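# Balance a bar level on the stand's ridge

## Task

Set the bar across the ridge at the top of the stand so that it sits there unsupported, stays very nearly horizontal and remains that way; if the robot is still what holds it in place at the end, the goal is not met.

## Robot and tools

Robot: two FANUC CRX arms named left_arm and right_arm, each with a Robotiq 2F-140 two-finger gripper. The names are labels only, not image sides. left_arm sits on the +y side, its base at (+0.055, +0.424, 0); right_arm's base is at (-0.058, -0.313, 0). Both bases face roughly along +x.

Frame: a single scene frame is used for everything. Origin on the table top midway between the arms, +z up, +x out across the table. Positions are in metres; orientations are quaternions written w first (qw, qx, qy, qz). A gripper's fingers point along its own +z and close along its own y. end_effector_position is the spot between the pads when shut; closed fingertips stick out about 33 mm past it (9 mm when fully open), and closing pushes the tips roughly 24 mm further out, so keep that clearance above surfaces. Reported hand positions can be somewhat off, especially at long reach.

The row (used by both motion tools): exactly 20 numbers, always covering both arms even when only one moves. First left_arm: x, y, z, qw, qx, qy, qz, then gripper position, force_limit, speed. Then the same ten for right_arm. x..qz is an absolute target pose for that gripper in the scene frame, not an offset. Gripper position runs -1 to +1: +1 fully open (140 mm), about -0.8 where pads touch, -1 closes until blocked. force_limit -1 to +1 maps to roughly 14 N, 60 N at 0, 107 N at +1. speed -1 to +1 maps to about 30, 140, 250 mm/s of gap change. A 0 in these three is a real command, so to leave a gripper alone resend its previous three values. To hold an arm still, resend its last reported full pose and keep sending the same quaternion each call (the reported one may drift).

Tools:
- execute_actions {"actions": [...], "pictures": bool}. An empty list just reports state. One action {"rows": [[20 numbers], ...], "steps": n} runs n control steps (1 to 15, each 1/30 s, default 15); row k is used on step k and the final row repeats. A wait {"steps": n} (up to 300) adds no command and returns n steps after the previous result, your thinking time included. Only one item per call. A target more than 0.6 m from an arm's last reported position along any of its gripper axes is refused and nothing is sent.
- move {"target": [20 numbers], "speed": m/s}: drives each gripper in a straight line toward its absolute pose; speed 0.002 to 0.5 (default 0.25), rotation capped at twice that in rad/s. Paths take 0.5 to 10 s and finish together; past 10 s they stop short. Finger values apply at the start. No avoidance of obstacles or the other arm; grippers lag, wander and can overshoot speed, notably with a nearly straight arm. Result adds a move: line (done, off_target, moving, held, fault, and which limits applied: paced = pose clipped, held = some steps blocked, after which the arm may jump fast) plus each gripper's distance to target.
- wait {"seconds": 0 to 10}: lets the scene run with no new command.
- zoom_image {"camera", "region": [x0,y0,x1,y1]}: enlarges part of the latest image; region in pixels from the top-left, at most 504x504. Cameras: cam_high and cam_low (672x504), cam_left_wrist and cam_right_wrist (504x504).
- show_instructions: shows this scene's reference pictures. read_manual: licence texts only. finished_scene {"scene": n}: ends and grades the current scene irreversibly; call it only once the bar is released and sitting level.

Control behaviour: every step the commanded pose is clipped to within 70 mm and 16 degrees of the measured one, then damped IK runs, favouring position over orientation. After an action the arm only continues to its last clipped pose, so read the result and send the remainder. Joint speed limits and a 0.5 s ramp apply; elbows never reach fully straight.

Results: the state line gives each gripper's position and quaternion, left_arm | right_arm. object_status: 0 moving, 1 blocked while opening, 2 blocked while closing (a grip), 3 reached target or pads met (a thin part may still be held). To grip, send -1 and confirm 2. To squeeze harder while at 2, raise force_limit and nudge position (-1 to -0.98 or back). position_measured is in counts: 3 open, 230 pads meeting. "pose unreachable" and HELD mean the clearance check altered or blocked that arm's command. "Hand target" shows what the controller is currently steering toward. MOTOR HOT warns of overheating; holding loads heats motors, even while you think.

Avoid: pushing past a contact with these stiff arms; a contact torque at the joint load limit (145 N m for the three big joints, 36.4 N m for the wrist joints, held weight included) or an external force of 150 N stops the arm for 10 s, and it then yields. Don't let the arms collide or press each other. Don't drop, slam or knock anything off the table; that fails the task. Move gently near the stand so the bar isn't tipped. Loose objects may occasionally get a brief push from outside, so check the bar is still level after letting go and waiting a moment.

Each tool is called as name(argument=value, ...), one argument or row to a line, values as JSON.

Reference images:

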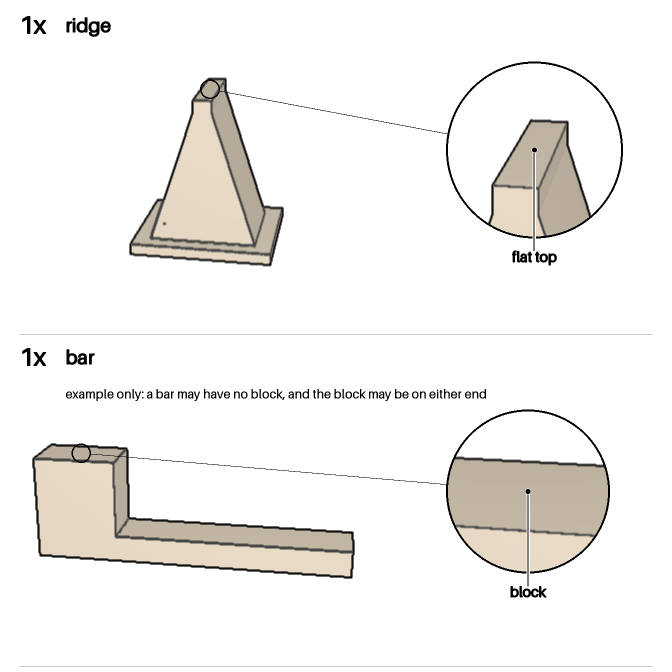

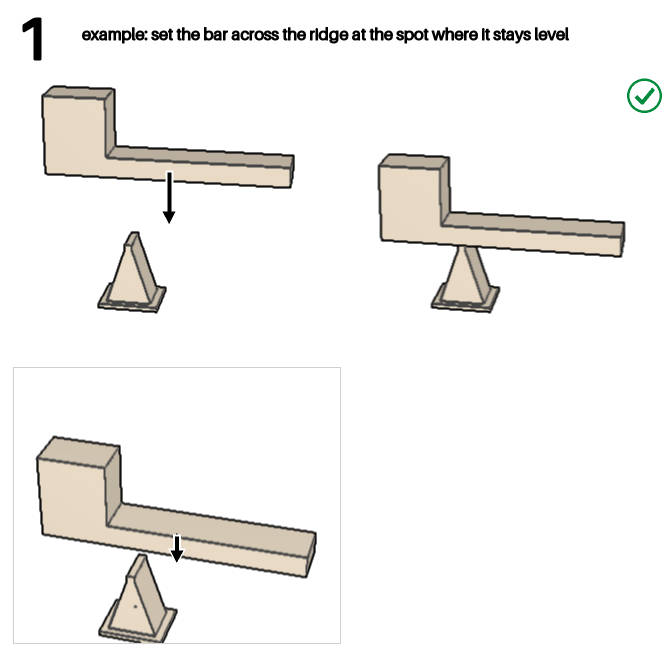

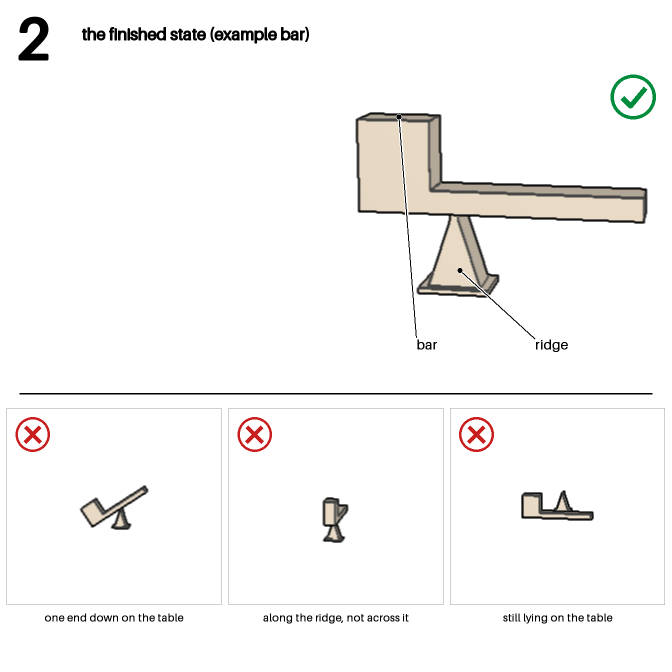

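## Session

execute_actions(
  actions=[],
)

Scene clock: 0.00 s of 4100.00 s.
left_arm: end_effector_position=(+0.5771, -0.2059, +0.2707) position_measured=3 object_status=3 end_effector_quat_wxyz=(-0.031, +0.883, -0.037, +0.467) | right_arm: end_effector_position=(+0.2704, -0.6691, +0.2370) position_measured=3 object_status=3 end_effector_quat_wxyz=(-0.090, -0.488, +0.868, +0.009)
Joint positions: left_arm=[-1.117  0.602  0.716 -0.898 -1.282  2.681] | right_arm=[-0.465  0.153  0.106  0.137 -1.642 -0.094]
Joint velocities: left_arm=[-0.    -0.    -0.     0.001  0.     0.001] | right_arm=[ 0.002 -0.     0.     0.    -0.     0.   ]
Hand target (left_arm): +0.577, -0.206, +0.271; -0.031, +0.883, -0.037, +0.467
Hand target (right_arm): +0.270, -0.669, +0.237; -0.090, -0.488, +0.868, +0.009

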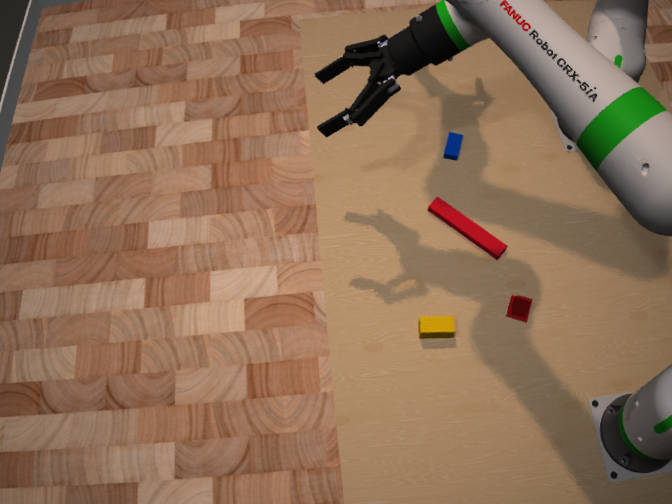

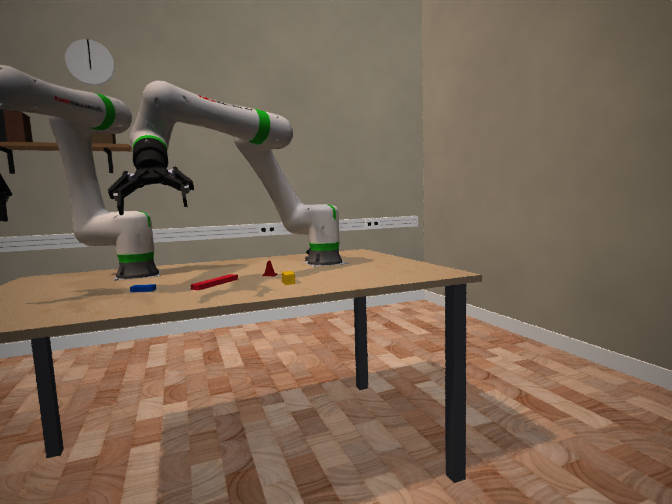

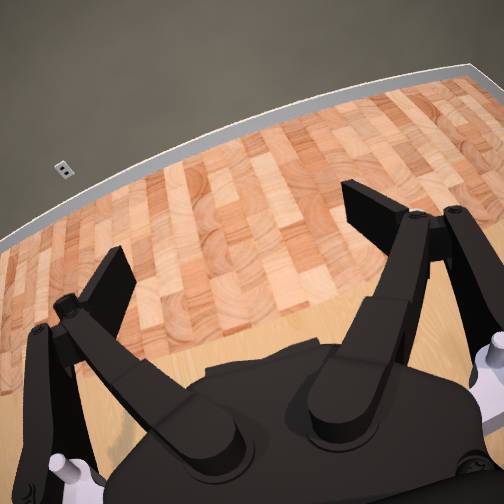

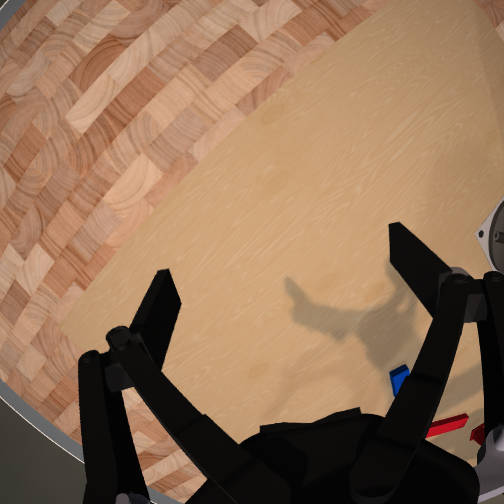

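zoom_image(
  camera="cam_high",
  region=[400,100,672,504],
)

zoom_image(
  camera="cam_low",
  region=[170,240,330,310],
)

move(
  target=[0.33,0.05,0.25,0,1,0,0,1,0,0,0.2704,-0.6691,0.237,-0.09,-0.488,0.868,0.009,1,0,0],
)

Region (400, 100, 672, 504) of cam_high's 672x504 image, scaled by 1.248, with more detail than that image has; it fills the left 339 columns of this view, and the rest is white.

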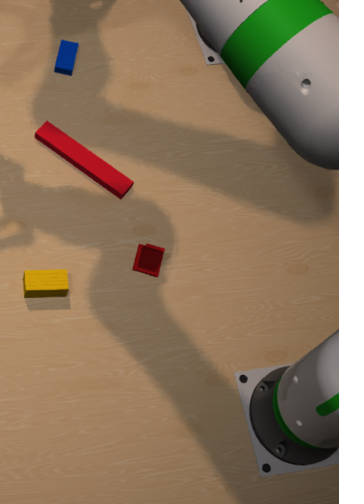

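Region (170, 240, 330, 310) of cam_low's 672x504 image, scaled by 3.150, with more detail than that image has; it fills the top 220 rows of this view, and the rest is white.

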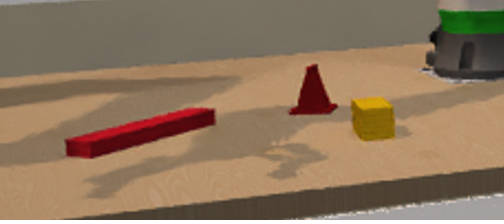

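Scene clock: 5.30 s of 4100.00 s.
left_arm: end_effector_position=(+0.3300, +0.0503, +0.2487) position_measured=3 object_status=3 end_effector_quat_wxyz=(-0.001, +1.000, -0.001, -0.000) | right_arm: end_effector_position=(+0.2704, -0.6691, +0.2370) position_measured=3 object_status=3 end_effector_quat_wxyz=(-0.090, -0.488, +0.868, +0.009)
Joint positions: left_arm=[-0.662  0.038  0.063 -0.001 -1.597  2.222] | right_arm=[-0.464  0.152  0.105  0.138 -1.641 -0.093]
Joint velocities: left_arm=[ 0.002 -0.001 -0.002  0.002 -0.    -0.002] | right_arm=[-0.     0.001 -0.    -0.     0.     0.001]
Hand target (left_arm): +0.330, +0.050, +0.249; -0.001, +1.000, -0.001, -0.000
Hand target (right_arm): +0.270, -0.669, +0.237; -0.090, -0.488, +0.868, +0.009
Off the commanded pose (left_arm): 0.001 m, 0 deg.
Off the commanded pose (right_arm): 0.000 m, 0 deg.
move: done

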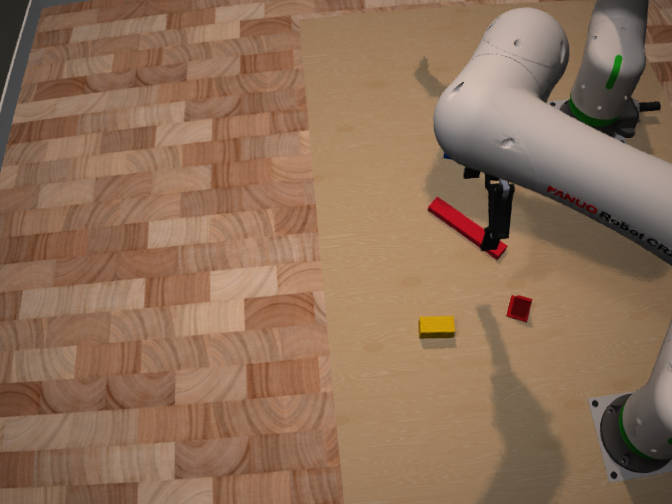

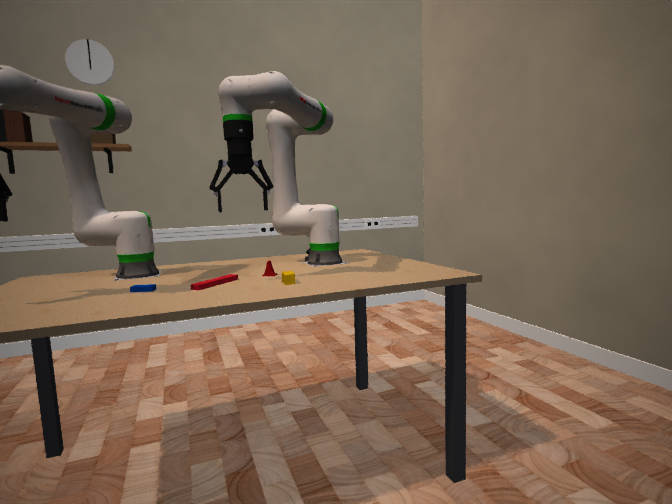

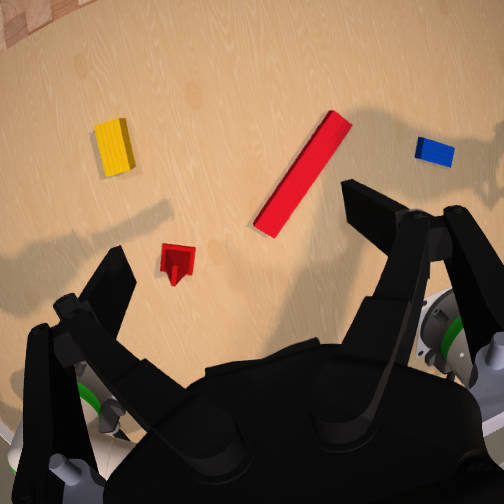

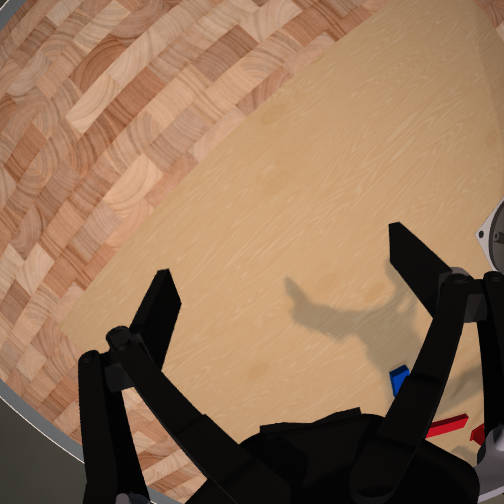

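move(
  target=[0.29,-0.09,0.09,0,0.903,-0.431,0,1,0,0,0.2704,-0.6691,0.237,-0.09,-0.488,0.868,0.009,1,0,0],
)

Scene clock: 17.97 s of 4100.00 s.
left_arm: end_effector_position=(+0.2902, -0.0902, +0.0903) position_measured=3 object_status=3 end_effector_quat_wxyz=(+0.000, +0.902, -0.431, +0.000) | right_arm: end_effector_position=(+0.2704, -0.6691, +0.2370) position_measured=3 object_status=3 end_effector_quat_wxyz=(-0.090, -0.488, +0.868, +0.009)
Joint positions: left_arm=[-0.918  0.343  0.05   0.    -1.277  1.59 ] | right_arm=[-0.464  0.152  0.105  0.138 -1.641 -0.093]
Joint velocities: left_arm=[-0.001  0.001  0.     0.     0.001 -0.002] | right_arm=[-0.001  0.001 -0.     0.001 -0.    -0.001]
Hand target (left_arm): +0.290, -0.090, +0.090; +0.000, +0.902, -0.431, +0.000
Hand target (right_arm): +0.270, -0.669, +0.237; -0.090, -0.488, +0.868, +0.009
Off the commanded pose (left_arm): 0.000 m, 0 deg.
Off the commanded pose (right_arm): 0.000 m, 0 deg.
After step 90, 7.47 s passed at rest.
move: done

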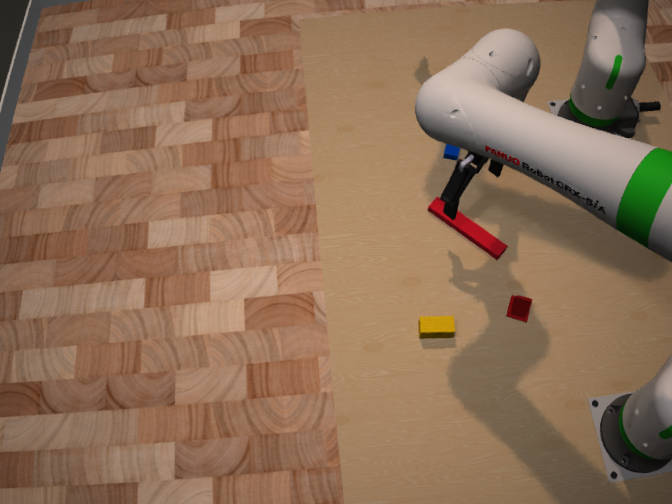

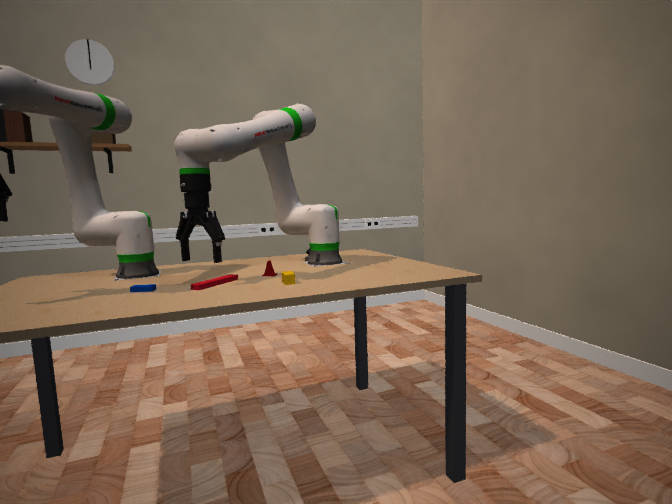

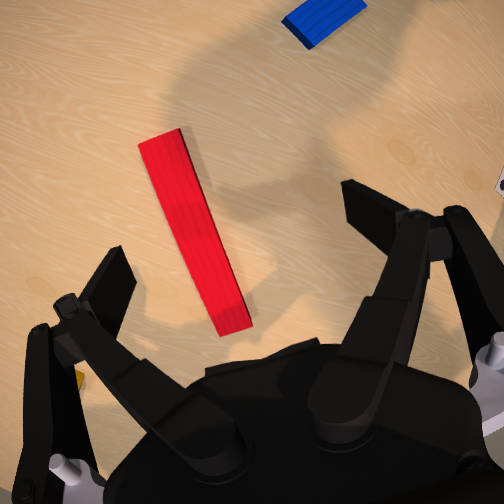

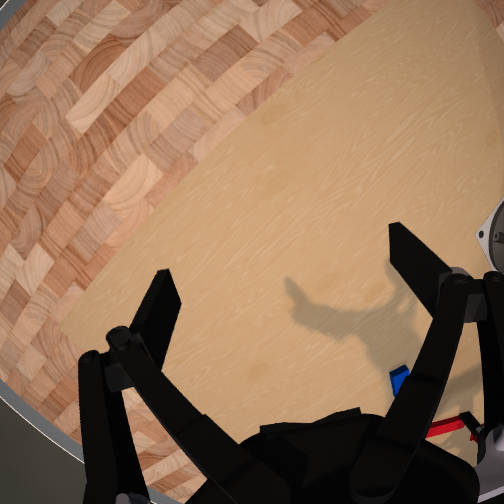

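move(
  target=[0.297,-0.046,0.045,0,0.903,-0.431,0,0,0,0,0.2704,-0.6691,0.237,-0.09,-0.488,0.868,0.009,1,0,0],
  speed=0.12,
)

Scene clock: 21.30 s of 4100.00 s.
left_arm: end_effector_position=(+0.2972, -0.0461, +0.0449) position_measured=129 object_status=3 end_effector_quat_wxyz=(-0.000, +0.902, -0.431, +0.000) | right_arm: end_effector_position=(+0.2704, -0.6691, +0.2370) position_measured=3 object_status=3 end_effector_quat_wxyz=(-0.090, -0.488, +0.868, +0.009)
Joint positions: left_arm=[-0.855  0.296 -0.125 -0.    -1.15   1.527] | right_arm=[-0.464  0.152  0.105  0.138 -1.641 -0.093]
Joint velocities: left_arm=[ 0.001  0.    -0.003  0.004  0.002 -0.   ] | right_arm=[ 0.001  0.    -0.    -0.    -0.001 -0.001]
Hand target (left_arm): +0.297, -0.046, +0.045; -0.000, +0.902, -0.431, -0.000
Hand target (right_arm): +0.270, -0.669, +0.237; -0.090, -0.488, +0.868, +0.009
Off the commanded pose (left_arm): 0.000 m, 0 deg.
Off the commanded pose (right_arm): 0.000 m, 0 deg.
move: done

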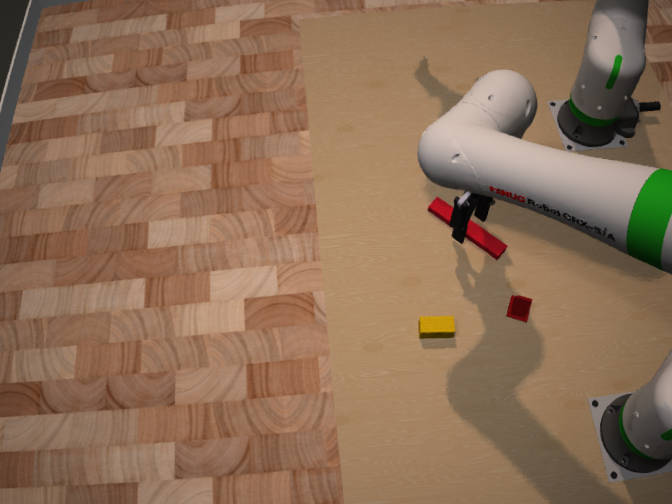

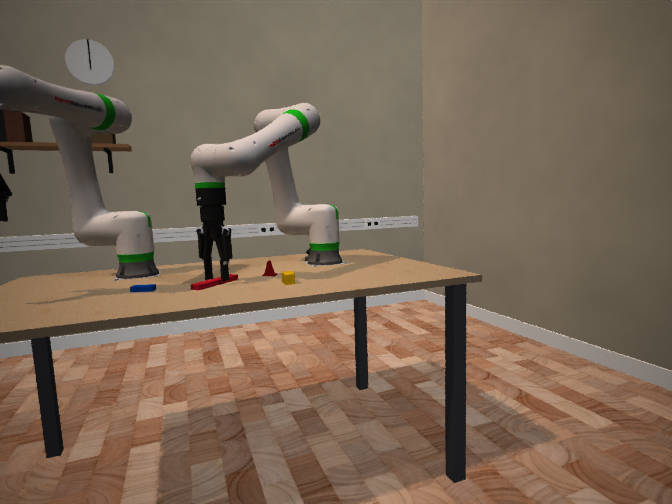

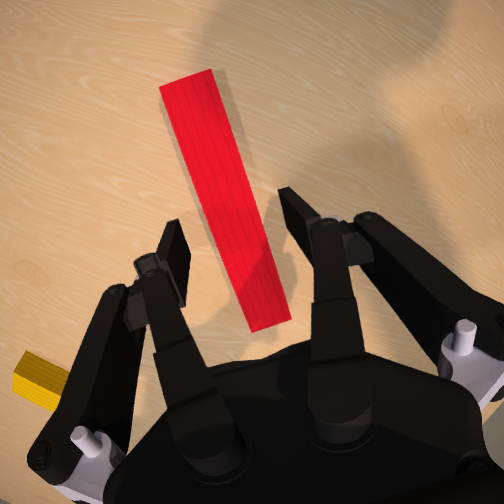

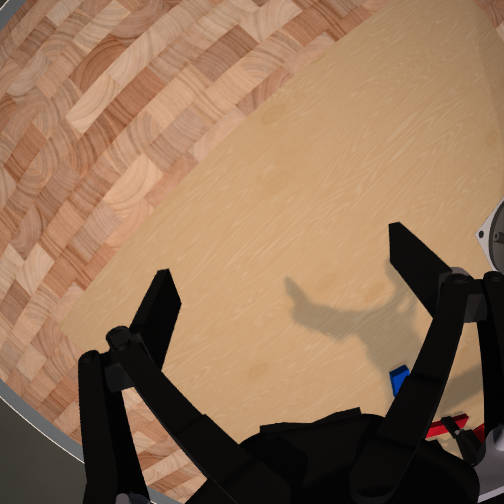

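move(
  target=[0.297,-0.046,0.039,0,0.903,-0.431,0,-1,-0.5,-0.5,0.2704,-0.6691,0.237,-0.09,-0.488,0.868,0.009,1,0,0],
  speed=0.05,
)

move(
  target=[0.297,-0.046,0.14,0,0.903,-0.431,0,-1,-0.5,-0.5,0.2704,-0.6691,0.237,-0.09,-0.488,0.868,0.009,1,0,0],
  speed=0.15,
)

zoom_image(
  camera="cam_high",
  region=[480,270,560,340],
)

Scene clock: 24.67 s of 4100.00 s.
left_arm: end_effector_position=(+0.2970, -0.0462, +0.0392) position_measured=183 object_status=2 end_effector_quat_wxyz=(+0.000, +0.903, -0.431, +0.000) | right_arm: end_effector_position=(+0.2704, -0.6691, +0.2370) position_measured=3 object_status=3 end_effector_quat_wxyz=(-0.090, -0.488, +0.868, +0.009)
Joint positions: left_arm=[-0.855  0.301 -0.133  0.    -1.136  1.527] | right_arm=[-0.464  0.152  0.105  0.138 -1.641 -0.093]
Joint velocities: left_arm=[ 0.     0.003 -0.001 -0.     0.001 -0.001] | right_arm=[-0.002  0.     0.    -0.     0.    -0.   ]
Hand target (left_arm): +0.297, -0.046, +0.039; +0.000, +0.902, -0.431, -0.000
Hand target (right_arm): +0.270, -0.669, +0.237; -0.090, -0.488, +0.868, +0.009
Off the commanded pose (left_arm): 0.000 m, 0 deg.
Off the commanded pose (right_arm): 0.000 m, 0 deg.
move: done

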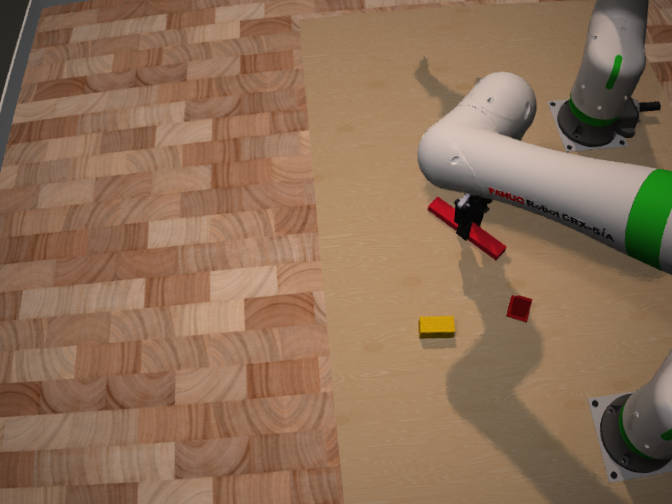

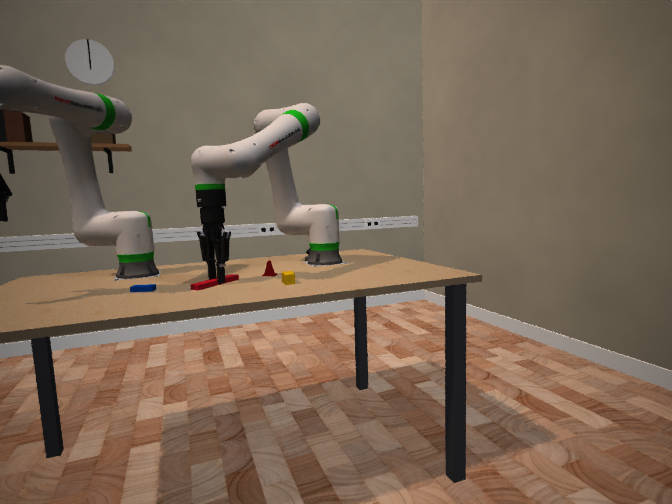

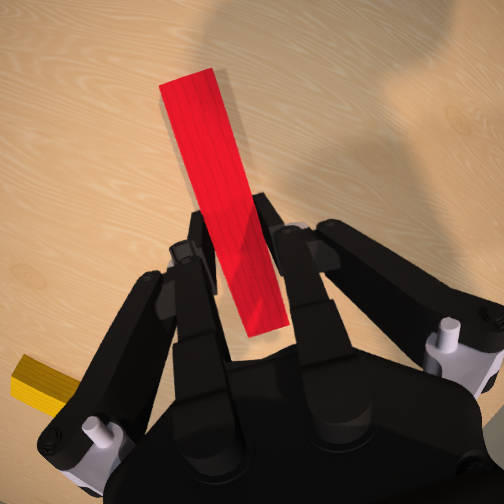

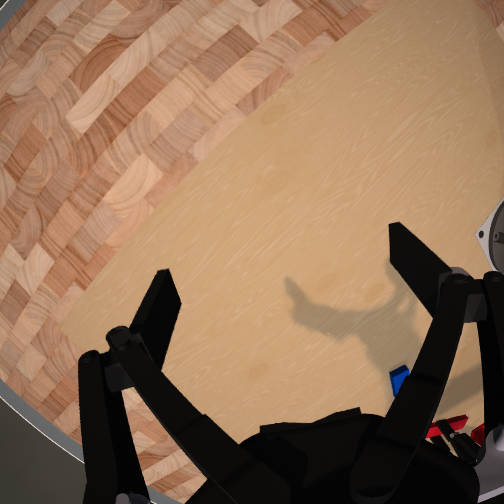

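Scene clock: 25.73 s of 4100.00 s.
left_arm: end_effector_position=(+0.2967, -0.0458, +0.1400) position_measured=183 object_status=2 end_effector_quat_wxyz=(+0.000, +0.903, -0.431, -0.000) | right_arm: end_effector_position=(+0.2704, -0.6691, +0.2370) position_measured=3 object_status=3 end_effector_quat_wxyz=(-0.090, -0.488, +0.868, +0.009)
Joint positions: left_arm=[-0.855  0.223  0.016  0.    -1.364  1.527] | right_arm=[-0.464  0.152  0.105  0.138 -1.641 -0.093]
Joint velocities: left_arm=[-0.     0.001  0.002  0.001 -0.002 -0.001] | right_arm=[ 0.001 -0.    -0.     0.    -0.001  0.   ]
Hand target (left_arm): +0.297, -0.046, +0.140; -0.000, +0.903, -0.431, +0.000
Hand target (right_arm): +0.270, -0.669, +0.237; -0.090, -0.488, +0.868, +0.009
Off the commanded pose (left_arm): 0.000 m, 0 deg.
Off the commanded pose (right_arm): 0.000 m, 0 deg.
move: done

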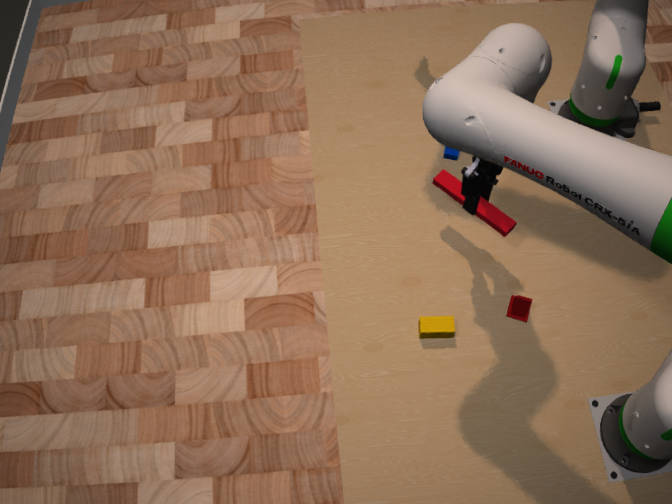

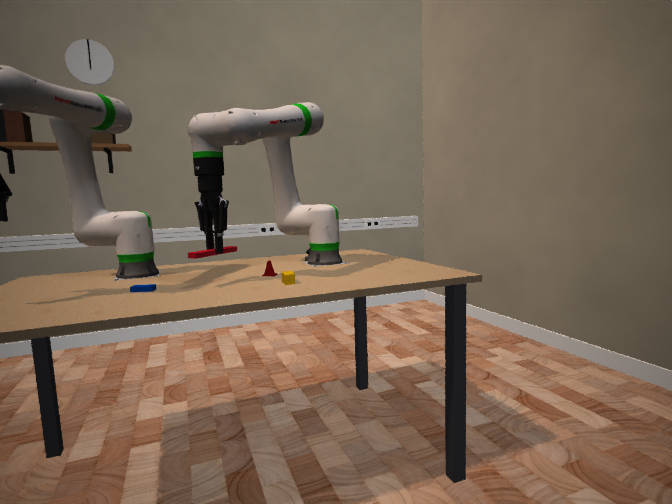

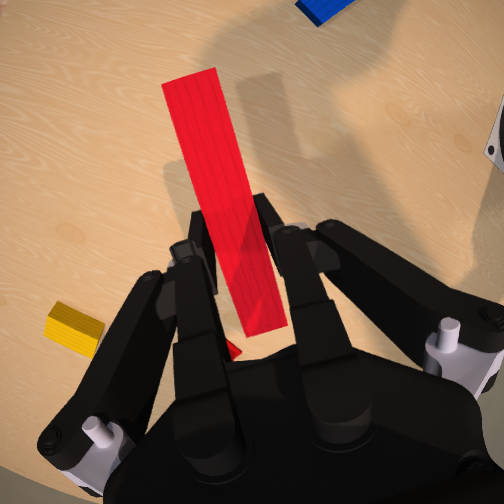

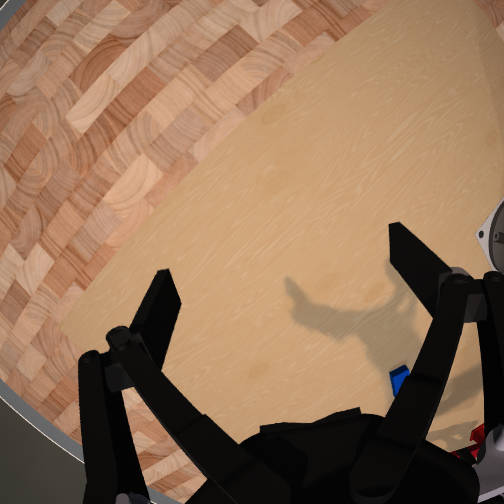

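Region (480, 270, 560, 340) of cam_high's 672x504 image, scaled by 6.300, with more detail than that image has; it fills the top 441 rows of this view, and the rest is white.

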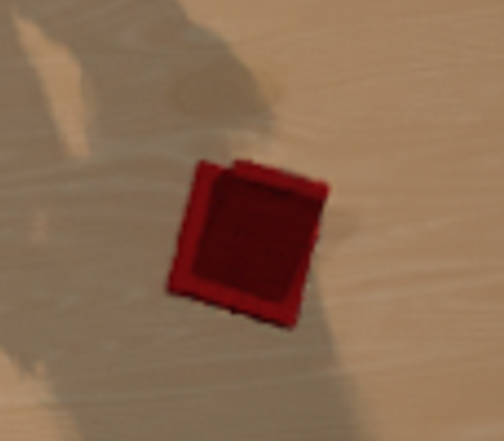

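move(
  target=[0.2,0.166,0.125,0,0.537,-0.843,0,-1,-0.5,-0.5,0.2704,-0.6691,0.237,-0.09,-0.488,0.868,0.009,1,0,0],
  speed=0.2,
)

Scene clock: 33.10 s of 4100.00 s.
left_arm: end_effector_position=(+0.2003, +0.1662, +0.1243) position_measured=183 object_status=2 end_effector_quat_wxyz=(+0.000, -0.537, +0.843, +0.000) | right_arm: end_effector_position=(+0.2704, -0.6691, +0.2370) position_measured=3 object_status=3 end_effector_quat_wxyz=(-0.090, -0.488, +0.868, +0.009)
Joint positions: left_arm=[-0.611 -0.392 -0.586 -0.001 -1.377  0.167] | right_arm=[-0.464  0.152  0.105  0.138 -1.641 -0.093]
Joint velocities: left_arm=[ 0.004 -0.004 -0.002  0.003 -0.    -0.005] | right_arm=[ 0.001  0.    -0.    -0.    -0.001 -0.002]
Hand target (left_arm): +0.200, +0.166, +0.124; +0.000, -0.537, +0.843, +0.000
Hand target (right_arm): +0.270, -0.669, +0.237; -0.090, -0.488, +0.868, +0.009
Off the commanded pose (left_arm): 0.001 m, 0 deg.
Off the commanded pose (right_arm): 0.000 m, 0 deg.
After step 90, 1.17 s passed at rest.
move: done

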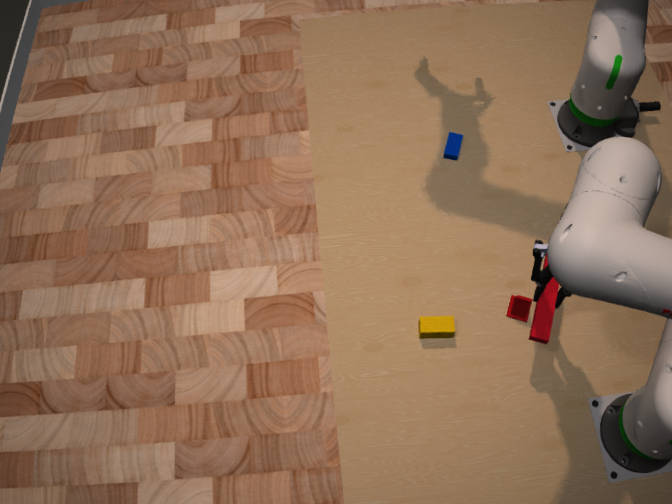

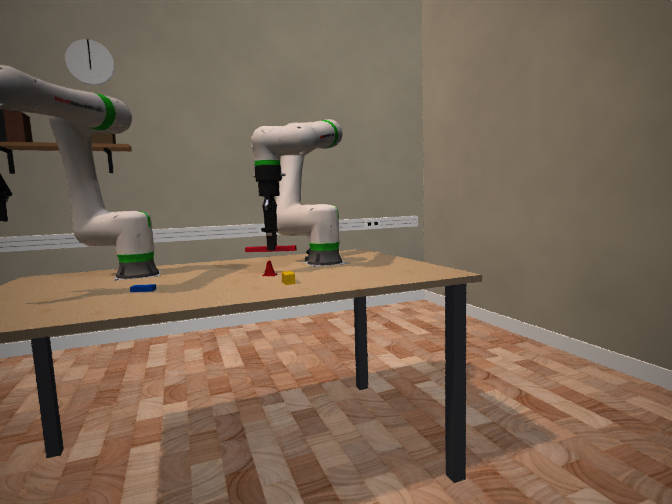

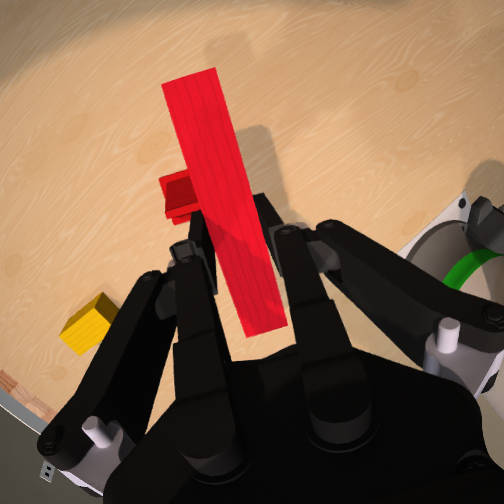

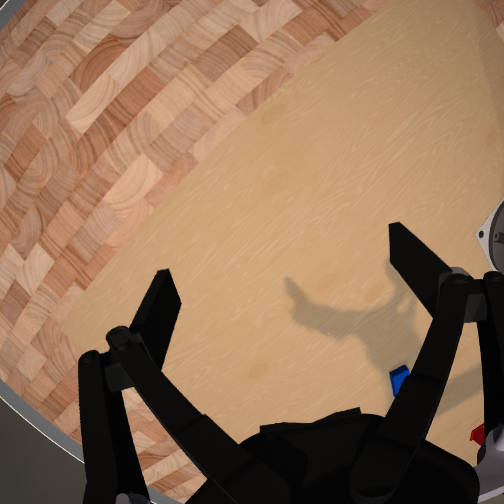

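move(
  target=[0.229,0.1525,0.11,0,0.537,-0.843,0,-1,-0.5,-0.5,0.2704,-0.6691,0.237,-0.09,-0.488,0.868,0.009,1,0,0],
  speed=0.06,
)

zoom_image(
  camera="cam_low",
  region=[230,220,310,290],
)

zoom_image(
  camera="cam_high",
  region=[480,230,600,350],
)

Scene clock: 38.73 s of 4100.00 s.
left_arm: end_effector_position=(+0.2290, +0.1524, +0.1101) position_measured=183 object_status=2 end_effector_quat_wxyz=(-0.000, -0.537, +0.843, +0.000) | right_arm: end_effector_position=(+0.2704, -0.6691, +0.2370) position_measured=3 object_status=3 end_effector_quat_wxyz=(-0.090, -0.488, +0.868, +0.009)
Joint positions: left_arm=[-0.594 -0.3   -0.559  0.    -1.312  0.149] | right_arm=[-0.464  0.152  0.105  0.138 -1.641 -0.093]
Joint velocities: left_arm=[0.    0.003 0.    0.    0.001 0.001] | right_arm=[-0.001  0.     0.     0.    -0.    -0.   ]
Hand target (left_arm): +0.229, +0.152, +0.110; -0.000, -0.537, +0.843, +0.000
Hand target (right_arm): +0.270, -0.669, +0.237; -0.090, -0.488, +0.868, +0.009
Off the commanded pose (left_arm): 0.000 m, 0 deg.
Off the commanded pose (right_arm): 0.000 m, 0 deg.
After step 90, 1.70 s passed at rest.
move: done

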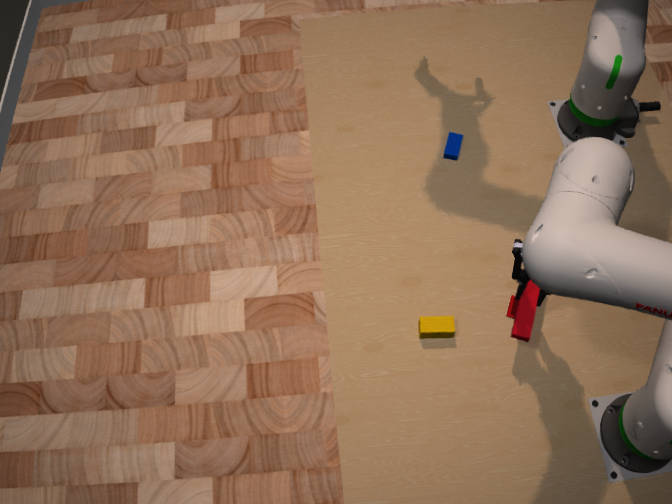

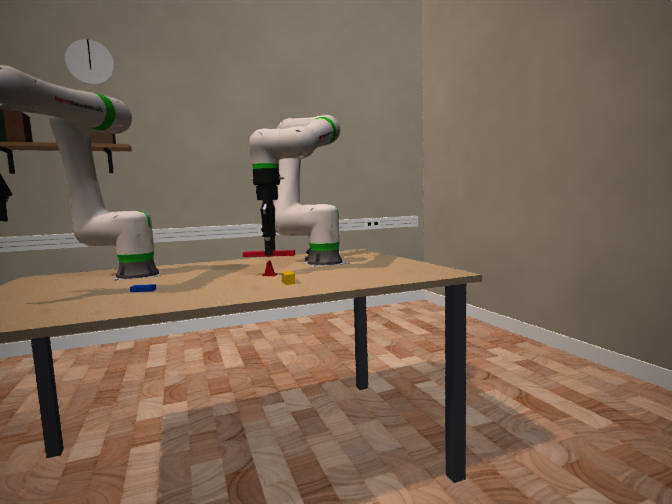

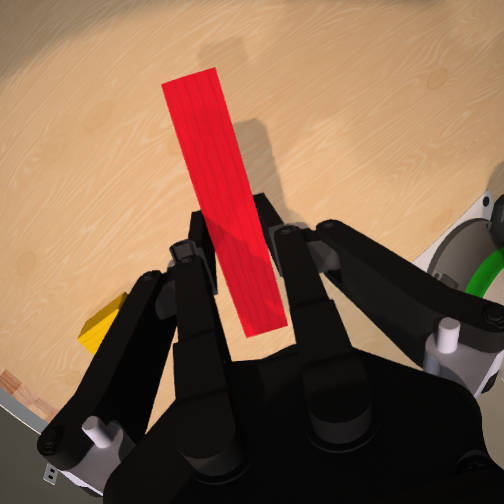

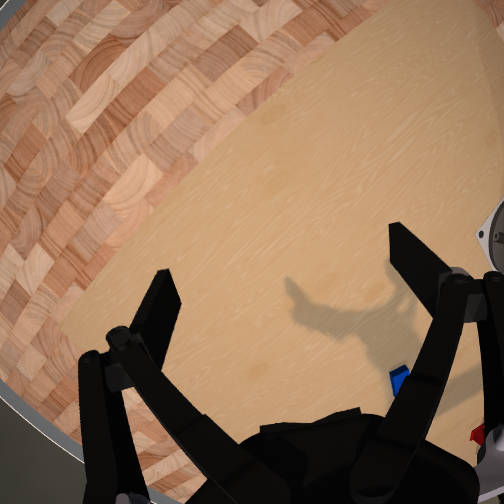

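Region (230, 220, 310, 290) of cam_low's 672x504 image, scaled by 6.300, with more detail than that image has; it fills the top 441 rows of this view, and the rest is white.

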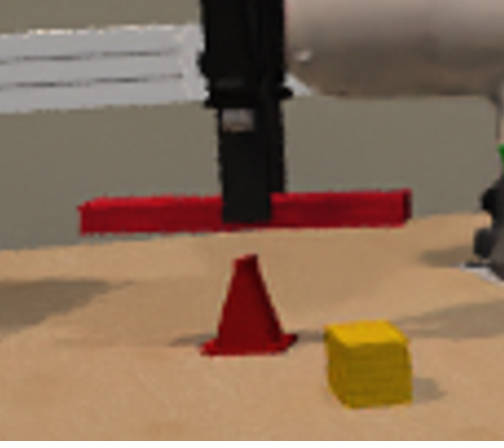

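Region (480, 230, 600, 350) of cam_high's 672x504 image, scaled by 4.200, with more detail than that image has.

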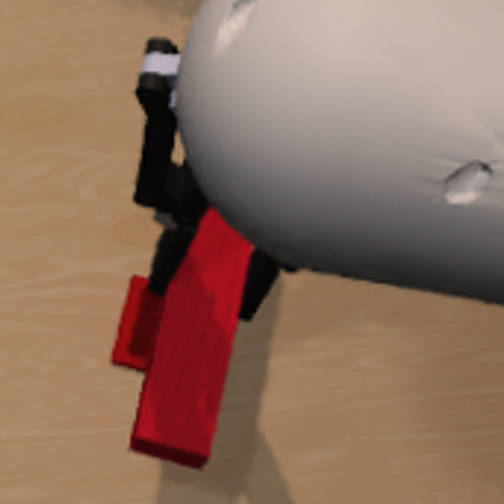

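move(
  target=[0.236,0.149,0.097,0,0.537,-0.843,0,-1,-0.5,-0.5,0.2704,-0.6691,0.237,-0.09,-0.488,0.868,0.009,1,0,0],
  speed=0.03,
)

zoom_image(
  camera="cam_low",
  region=[230,220,310,290],
)

zoom_image(
  camera="cam_high",
  region=[480,230,600,350],
)

Scene clock: 42.53 s of 4100.00 s.
left_arm: end_effector_position=(+0.2360, +0.1490, +0.0971) position_measured=183 object_status=2 end_effector_quat_wxyz=(-0.000, -0.537, +0.843, -0.000) | right_arm: end_effector_position=(+0.2704, -0.6691, +0.2370) position_measured=3 object_status=3 end_effector_quat_wxyz=(-0.090, -0.488, +0.868, +0.009)
Joint positions: left_arm=[-0.591 -0.27  -0.568  0.    -1.272  0.146] | right_arm=[-0.464  0.152  0.105  0.138 -1.641 -0.093]
Joint velocities: left_arm=[ 0.     0.002 -0.001 -0.     0.002 -0.001] | right_arm=[ 0.     0.    -0.     0.001  0.001  0.002]
Hand target (left_arm): +0.236, +0.149, +0.097; -0.000, -0.537, +0.843, -0.000
Hand target (right_arm): +0.270, -0.669, +0.237; -0.090, -0.488, +0.868, +0.009
Off the commanded pose (left_arm): 0.000 m, 0 deg.
Off the commanded pose (right_arm): 0.000 m, 0 deg.
After step 90, 0.03 s passed at rest.
move: done

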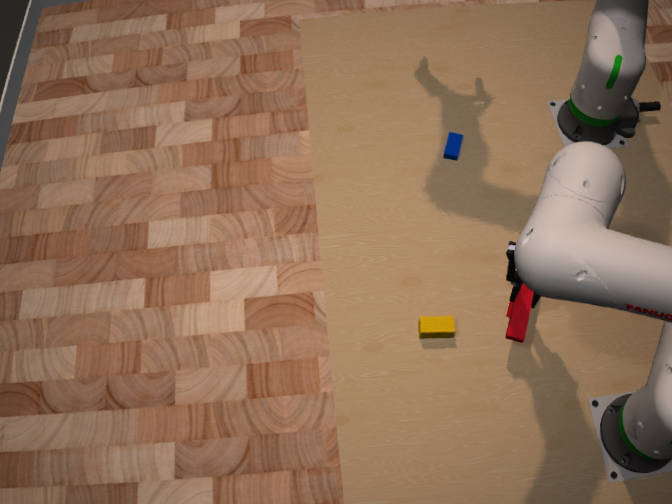

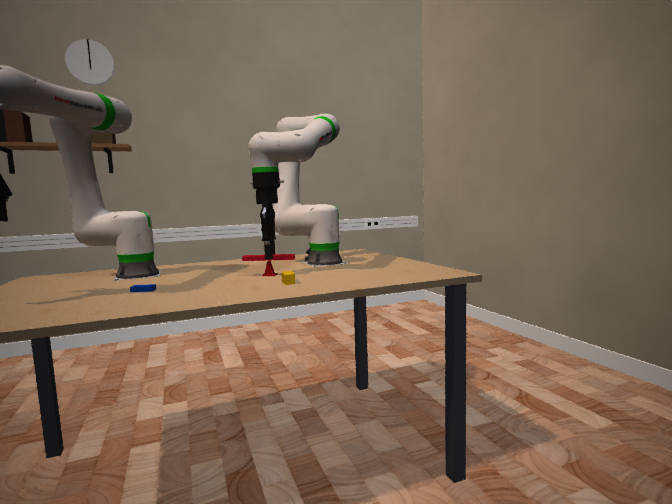

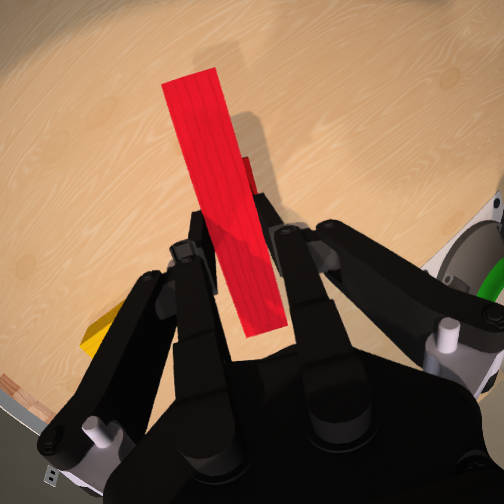

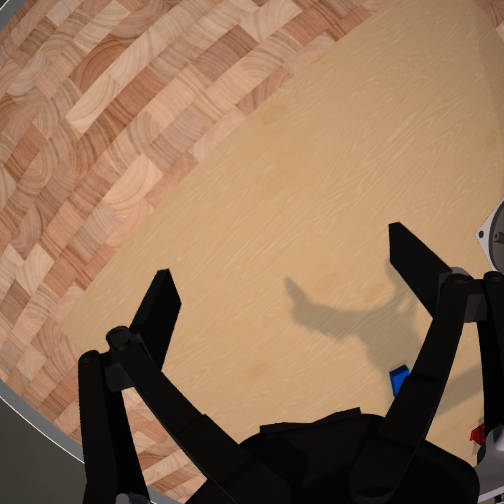

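Region (230, 220, 310, 290) of cam_low's 672x504 image, scaled by 6.300, with more detail than that image has; it fills the top 441 rows of this view, and the rest is white.

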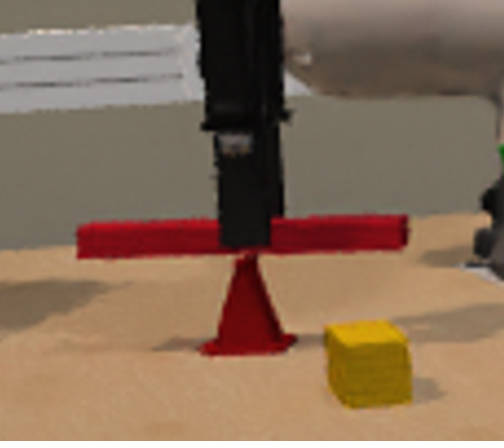

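Region (480, 230, 600, 350) of cam_high's 672x504 image, scaled by 4.200, with more detail than that image has.

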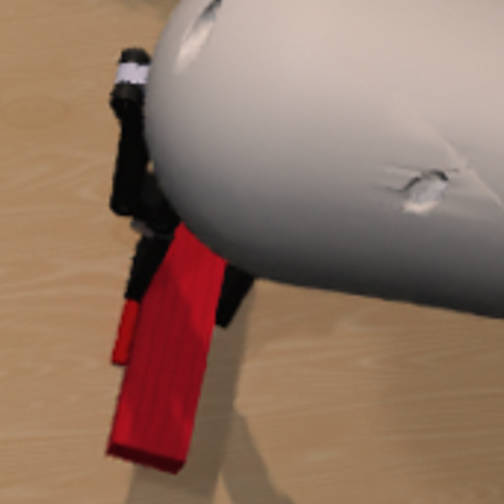

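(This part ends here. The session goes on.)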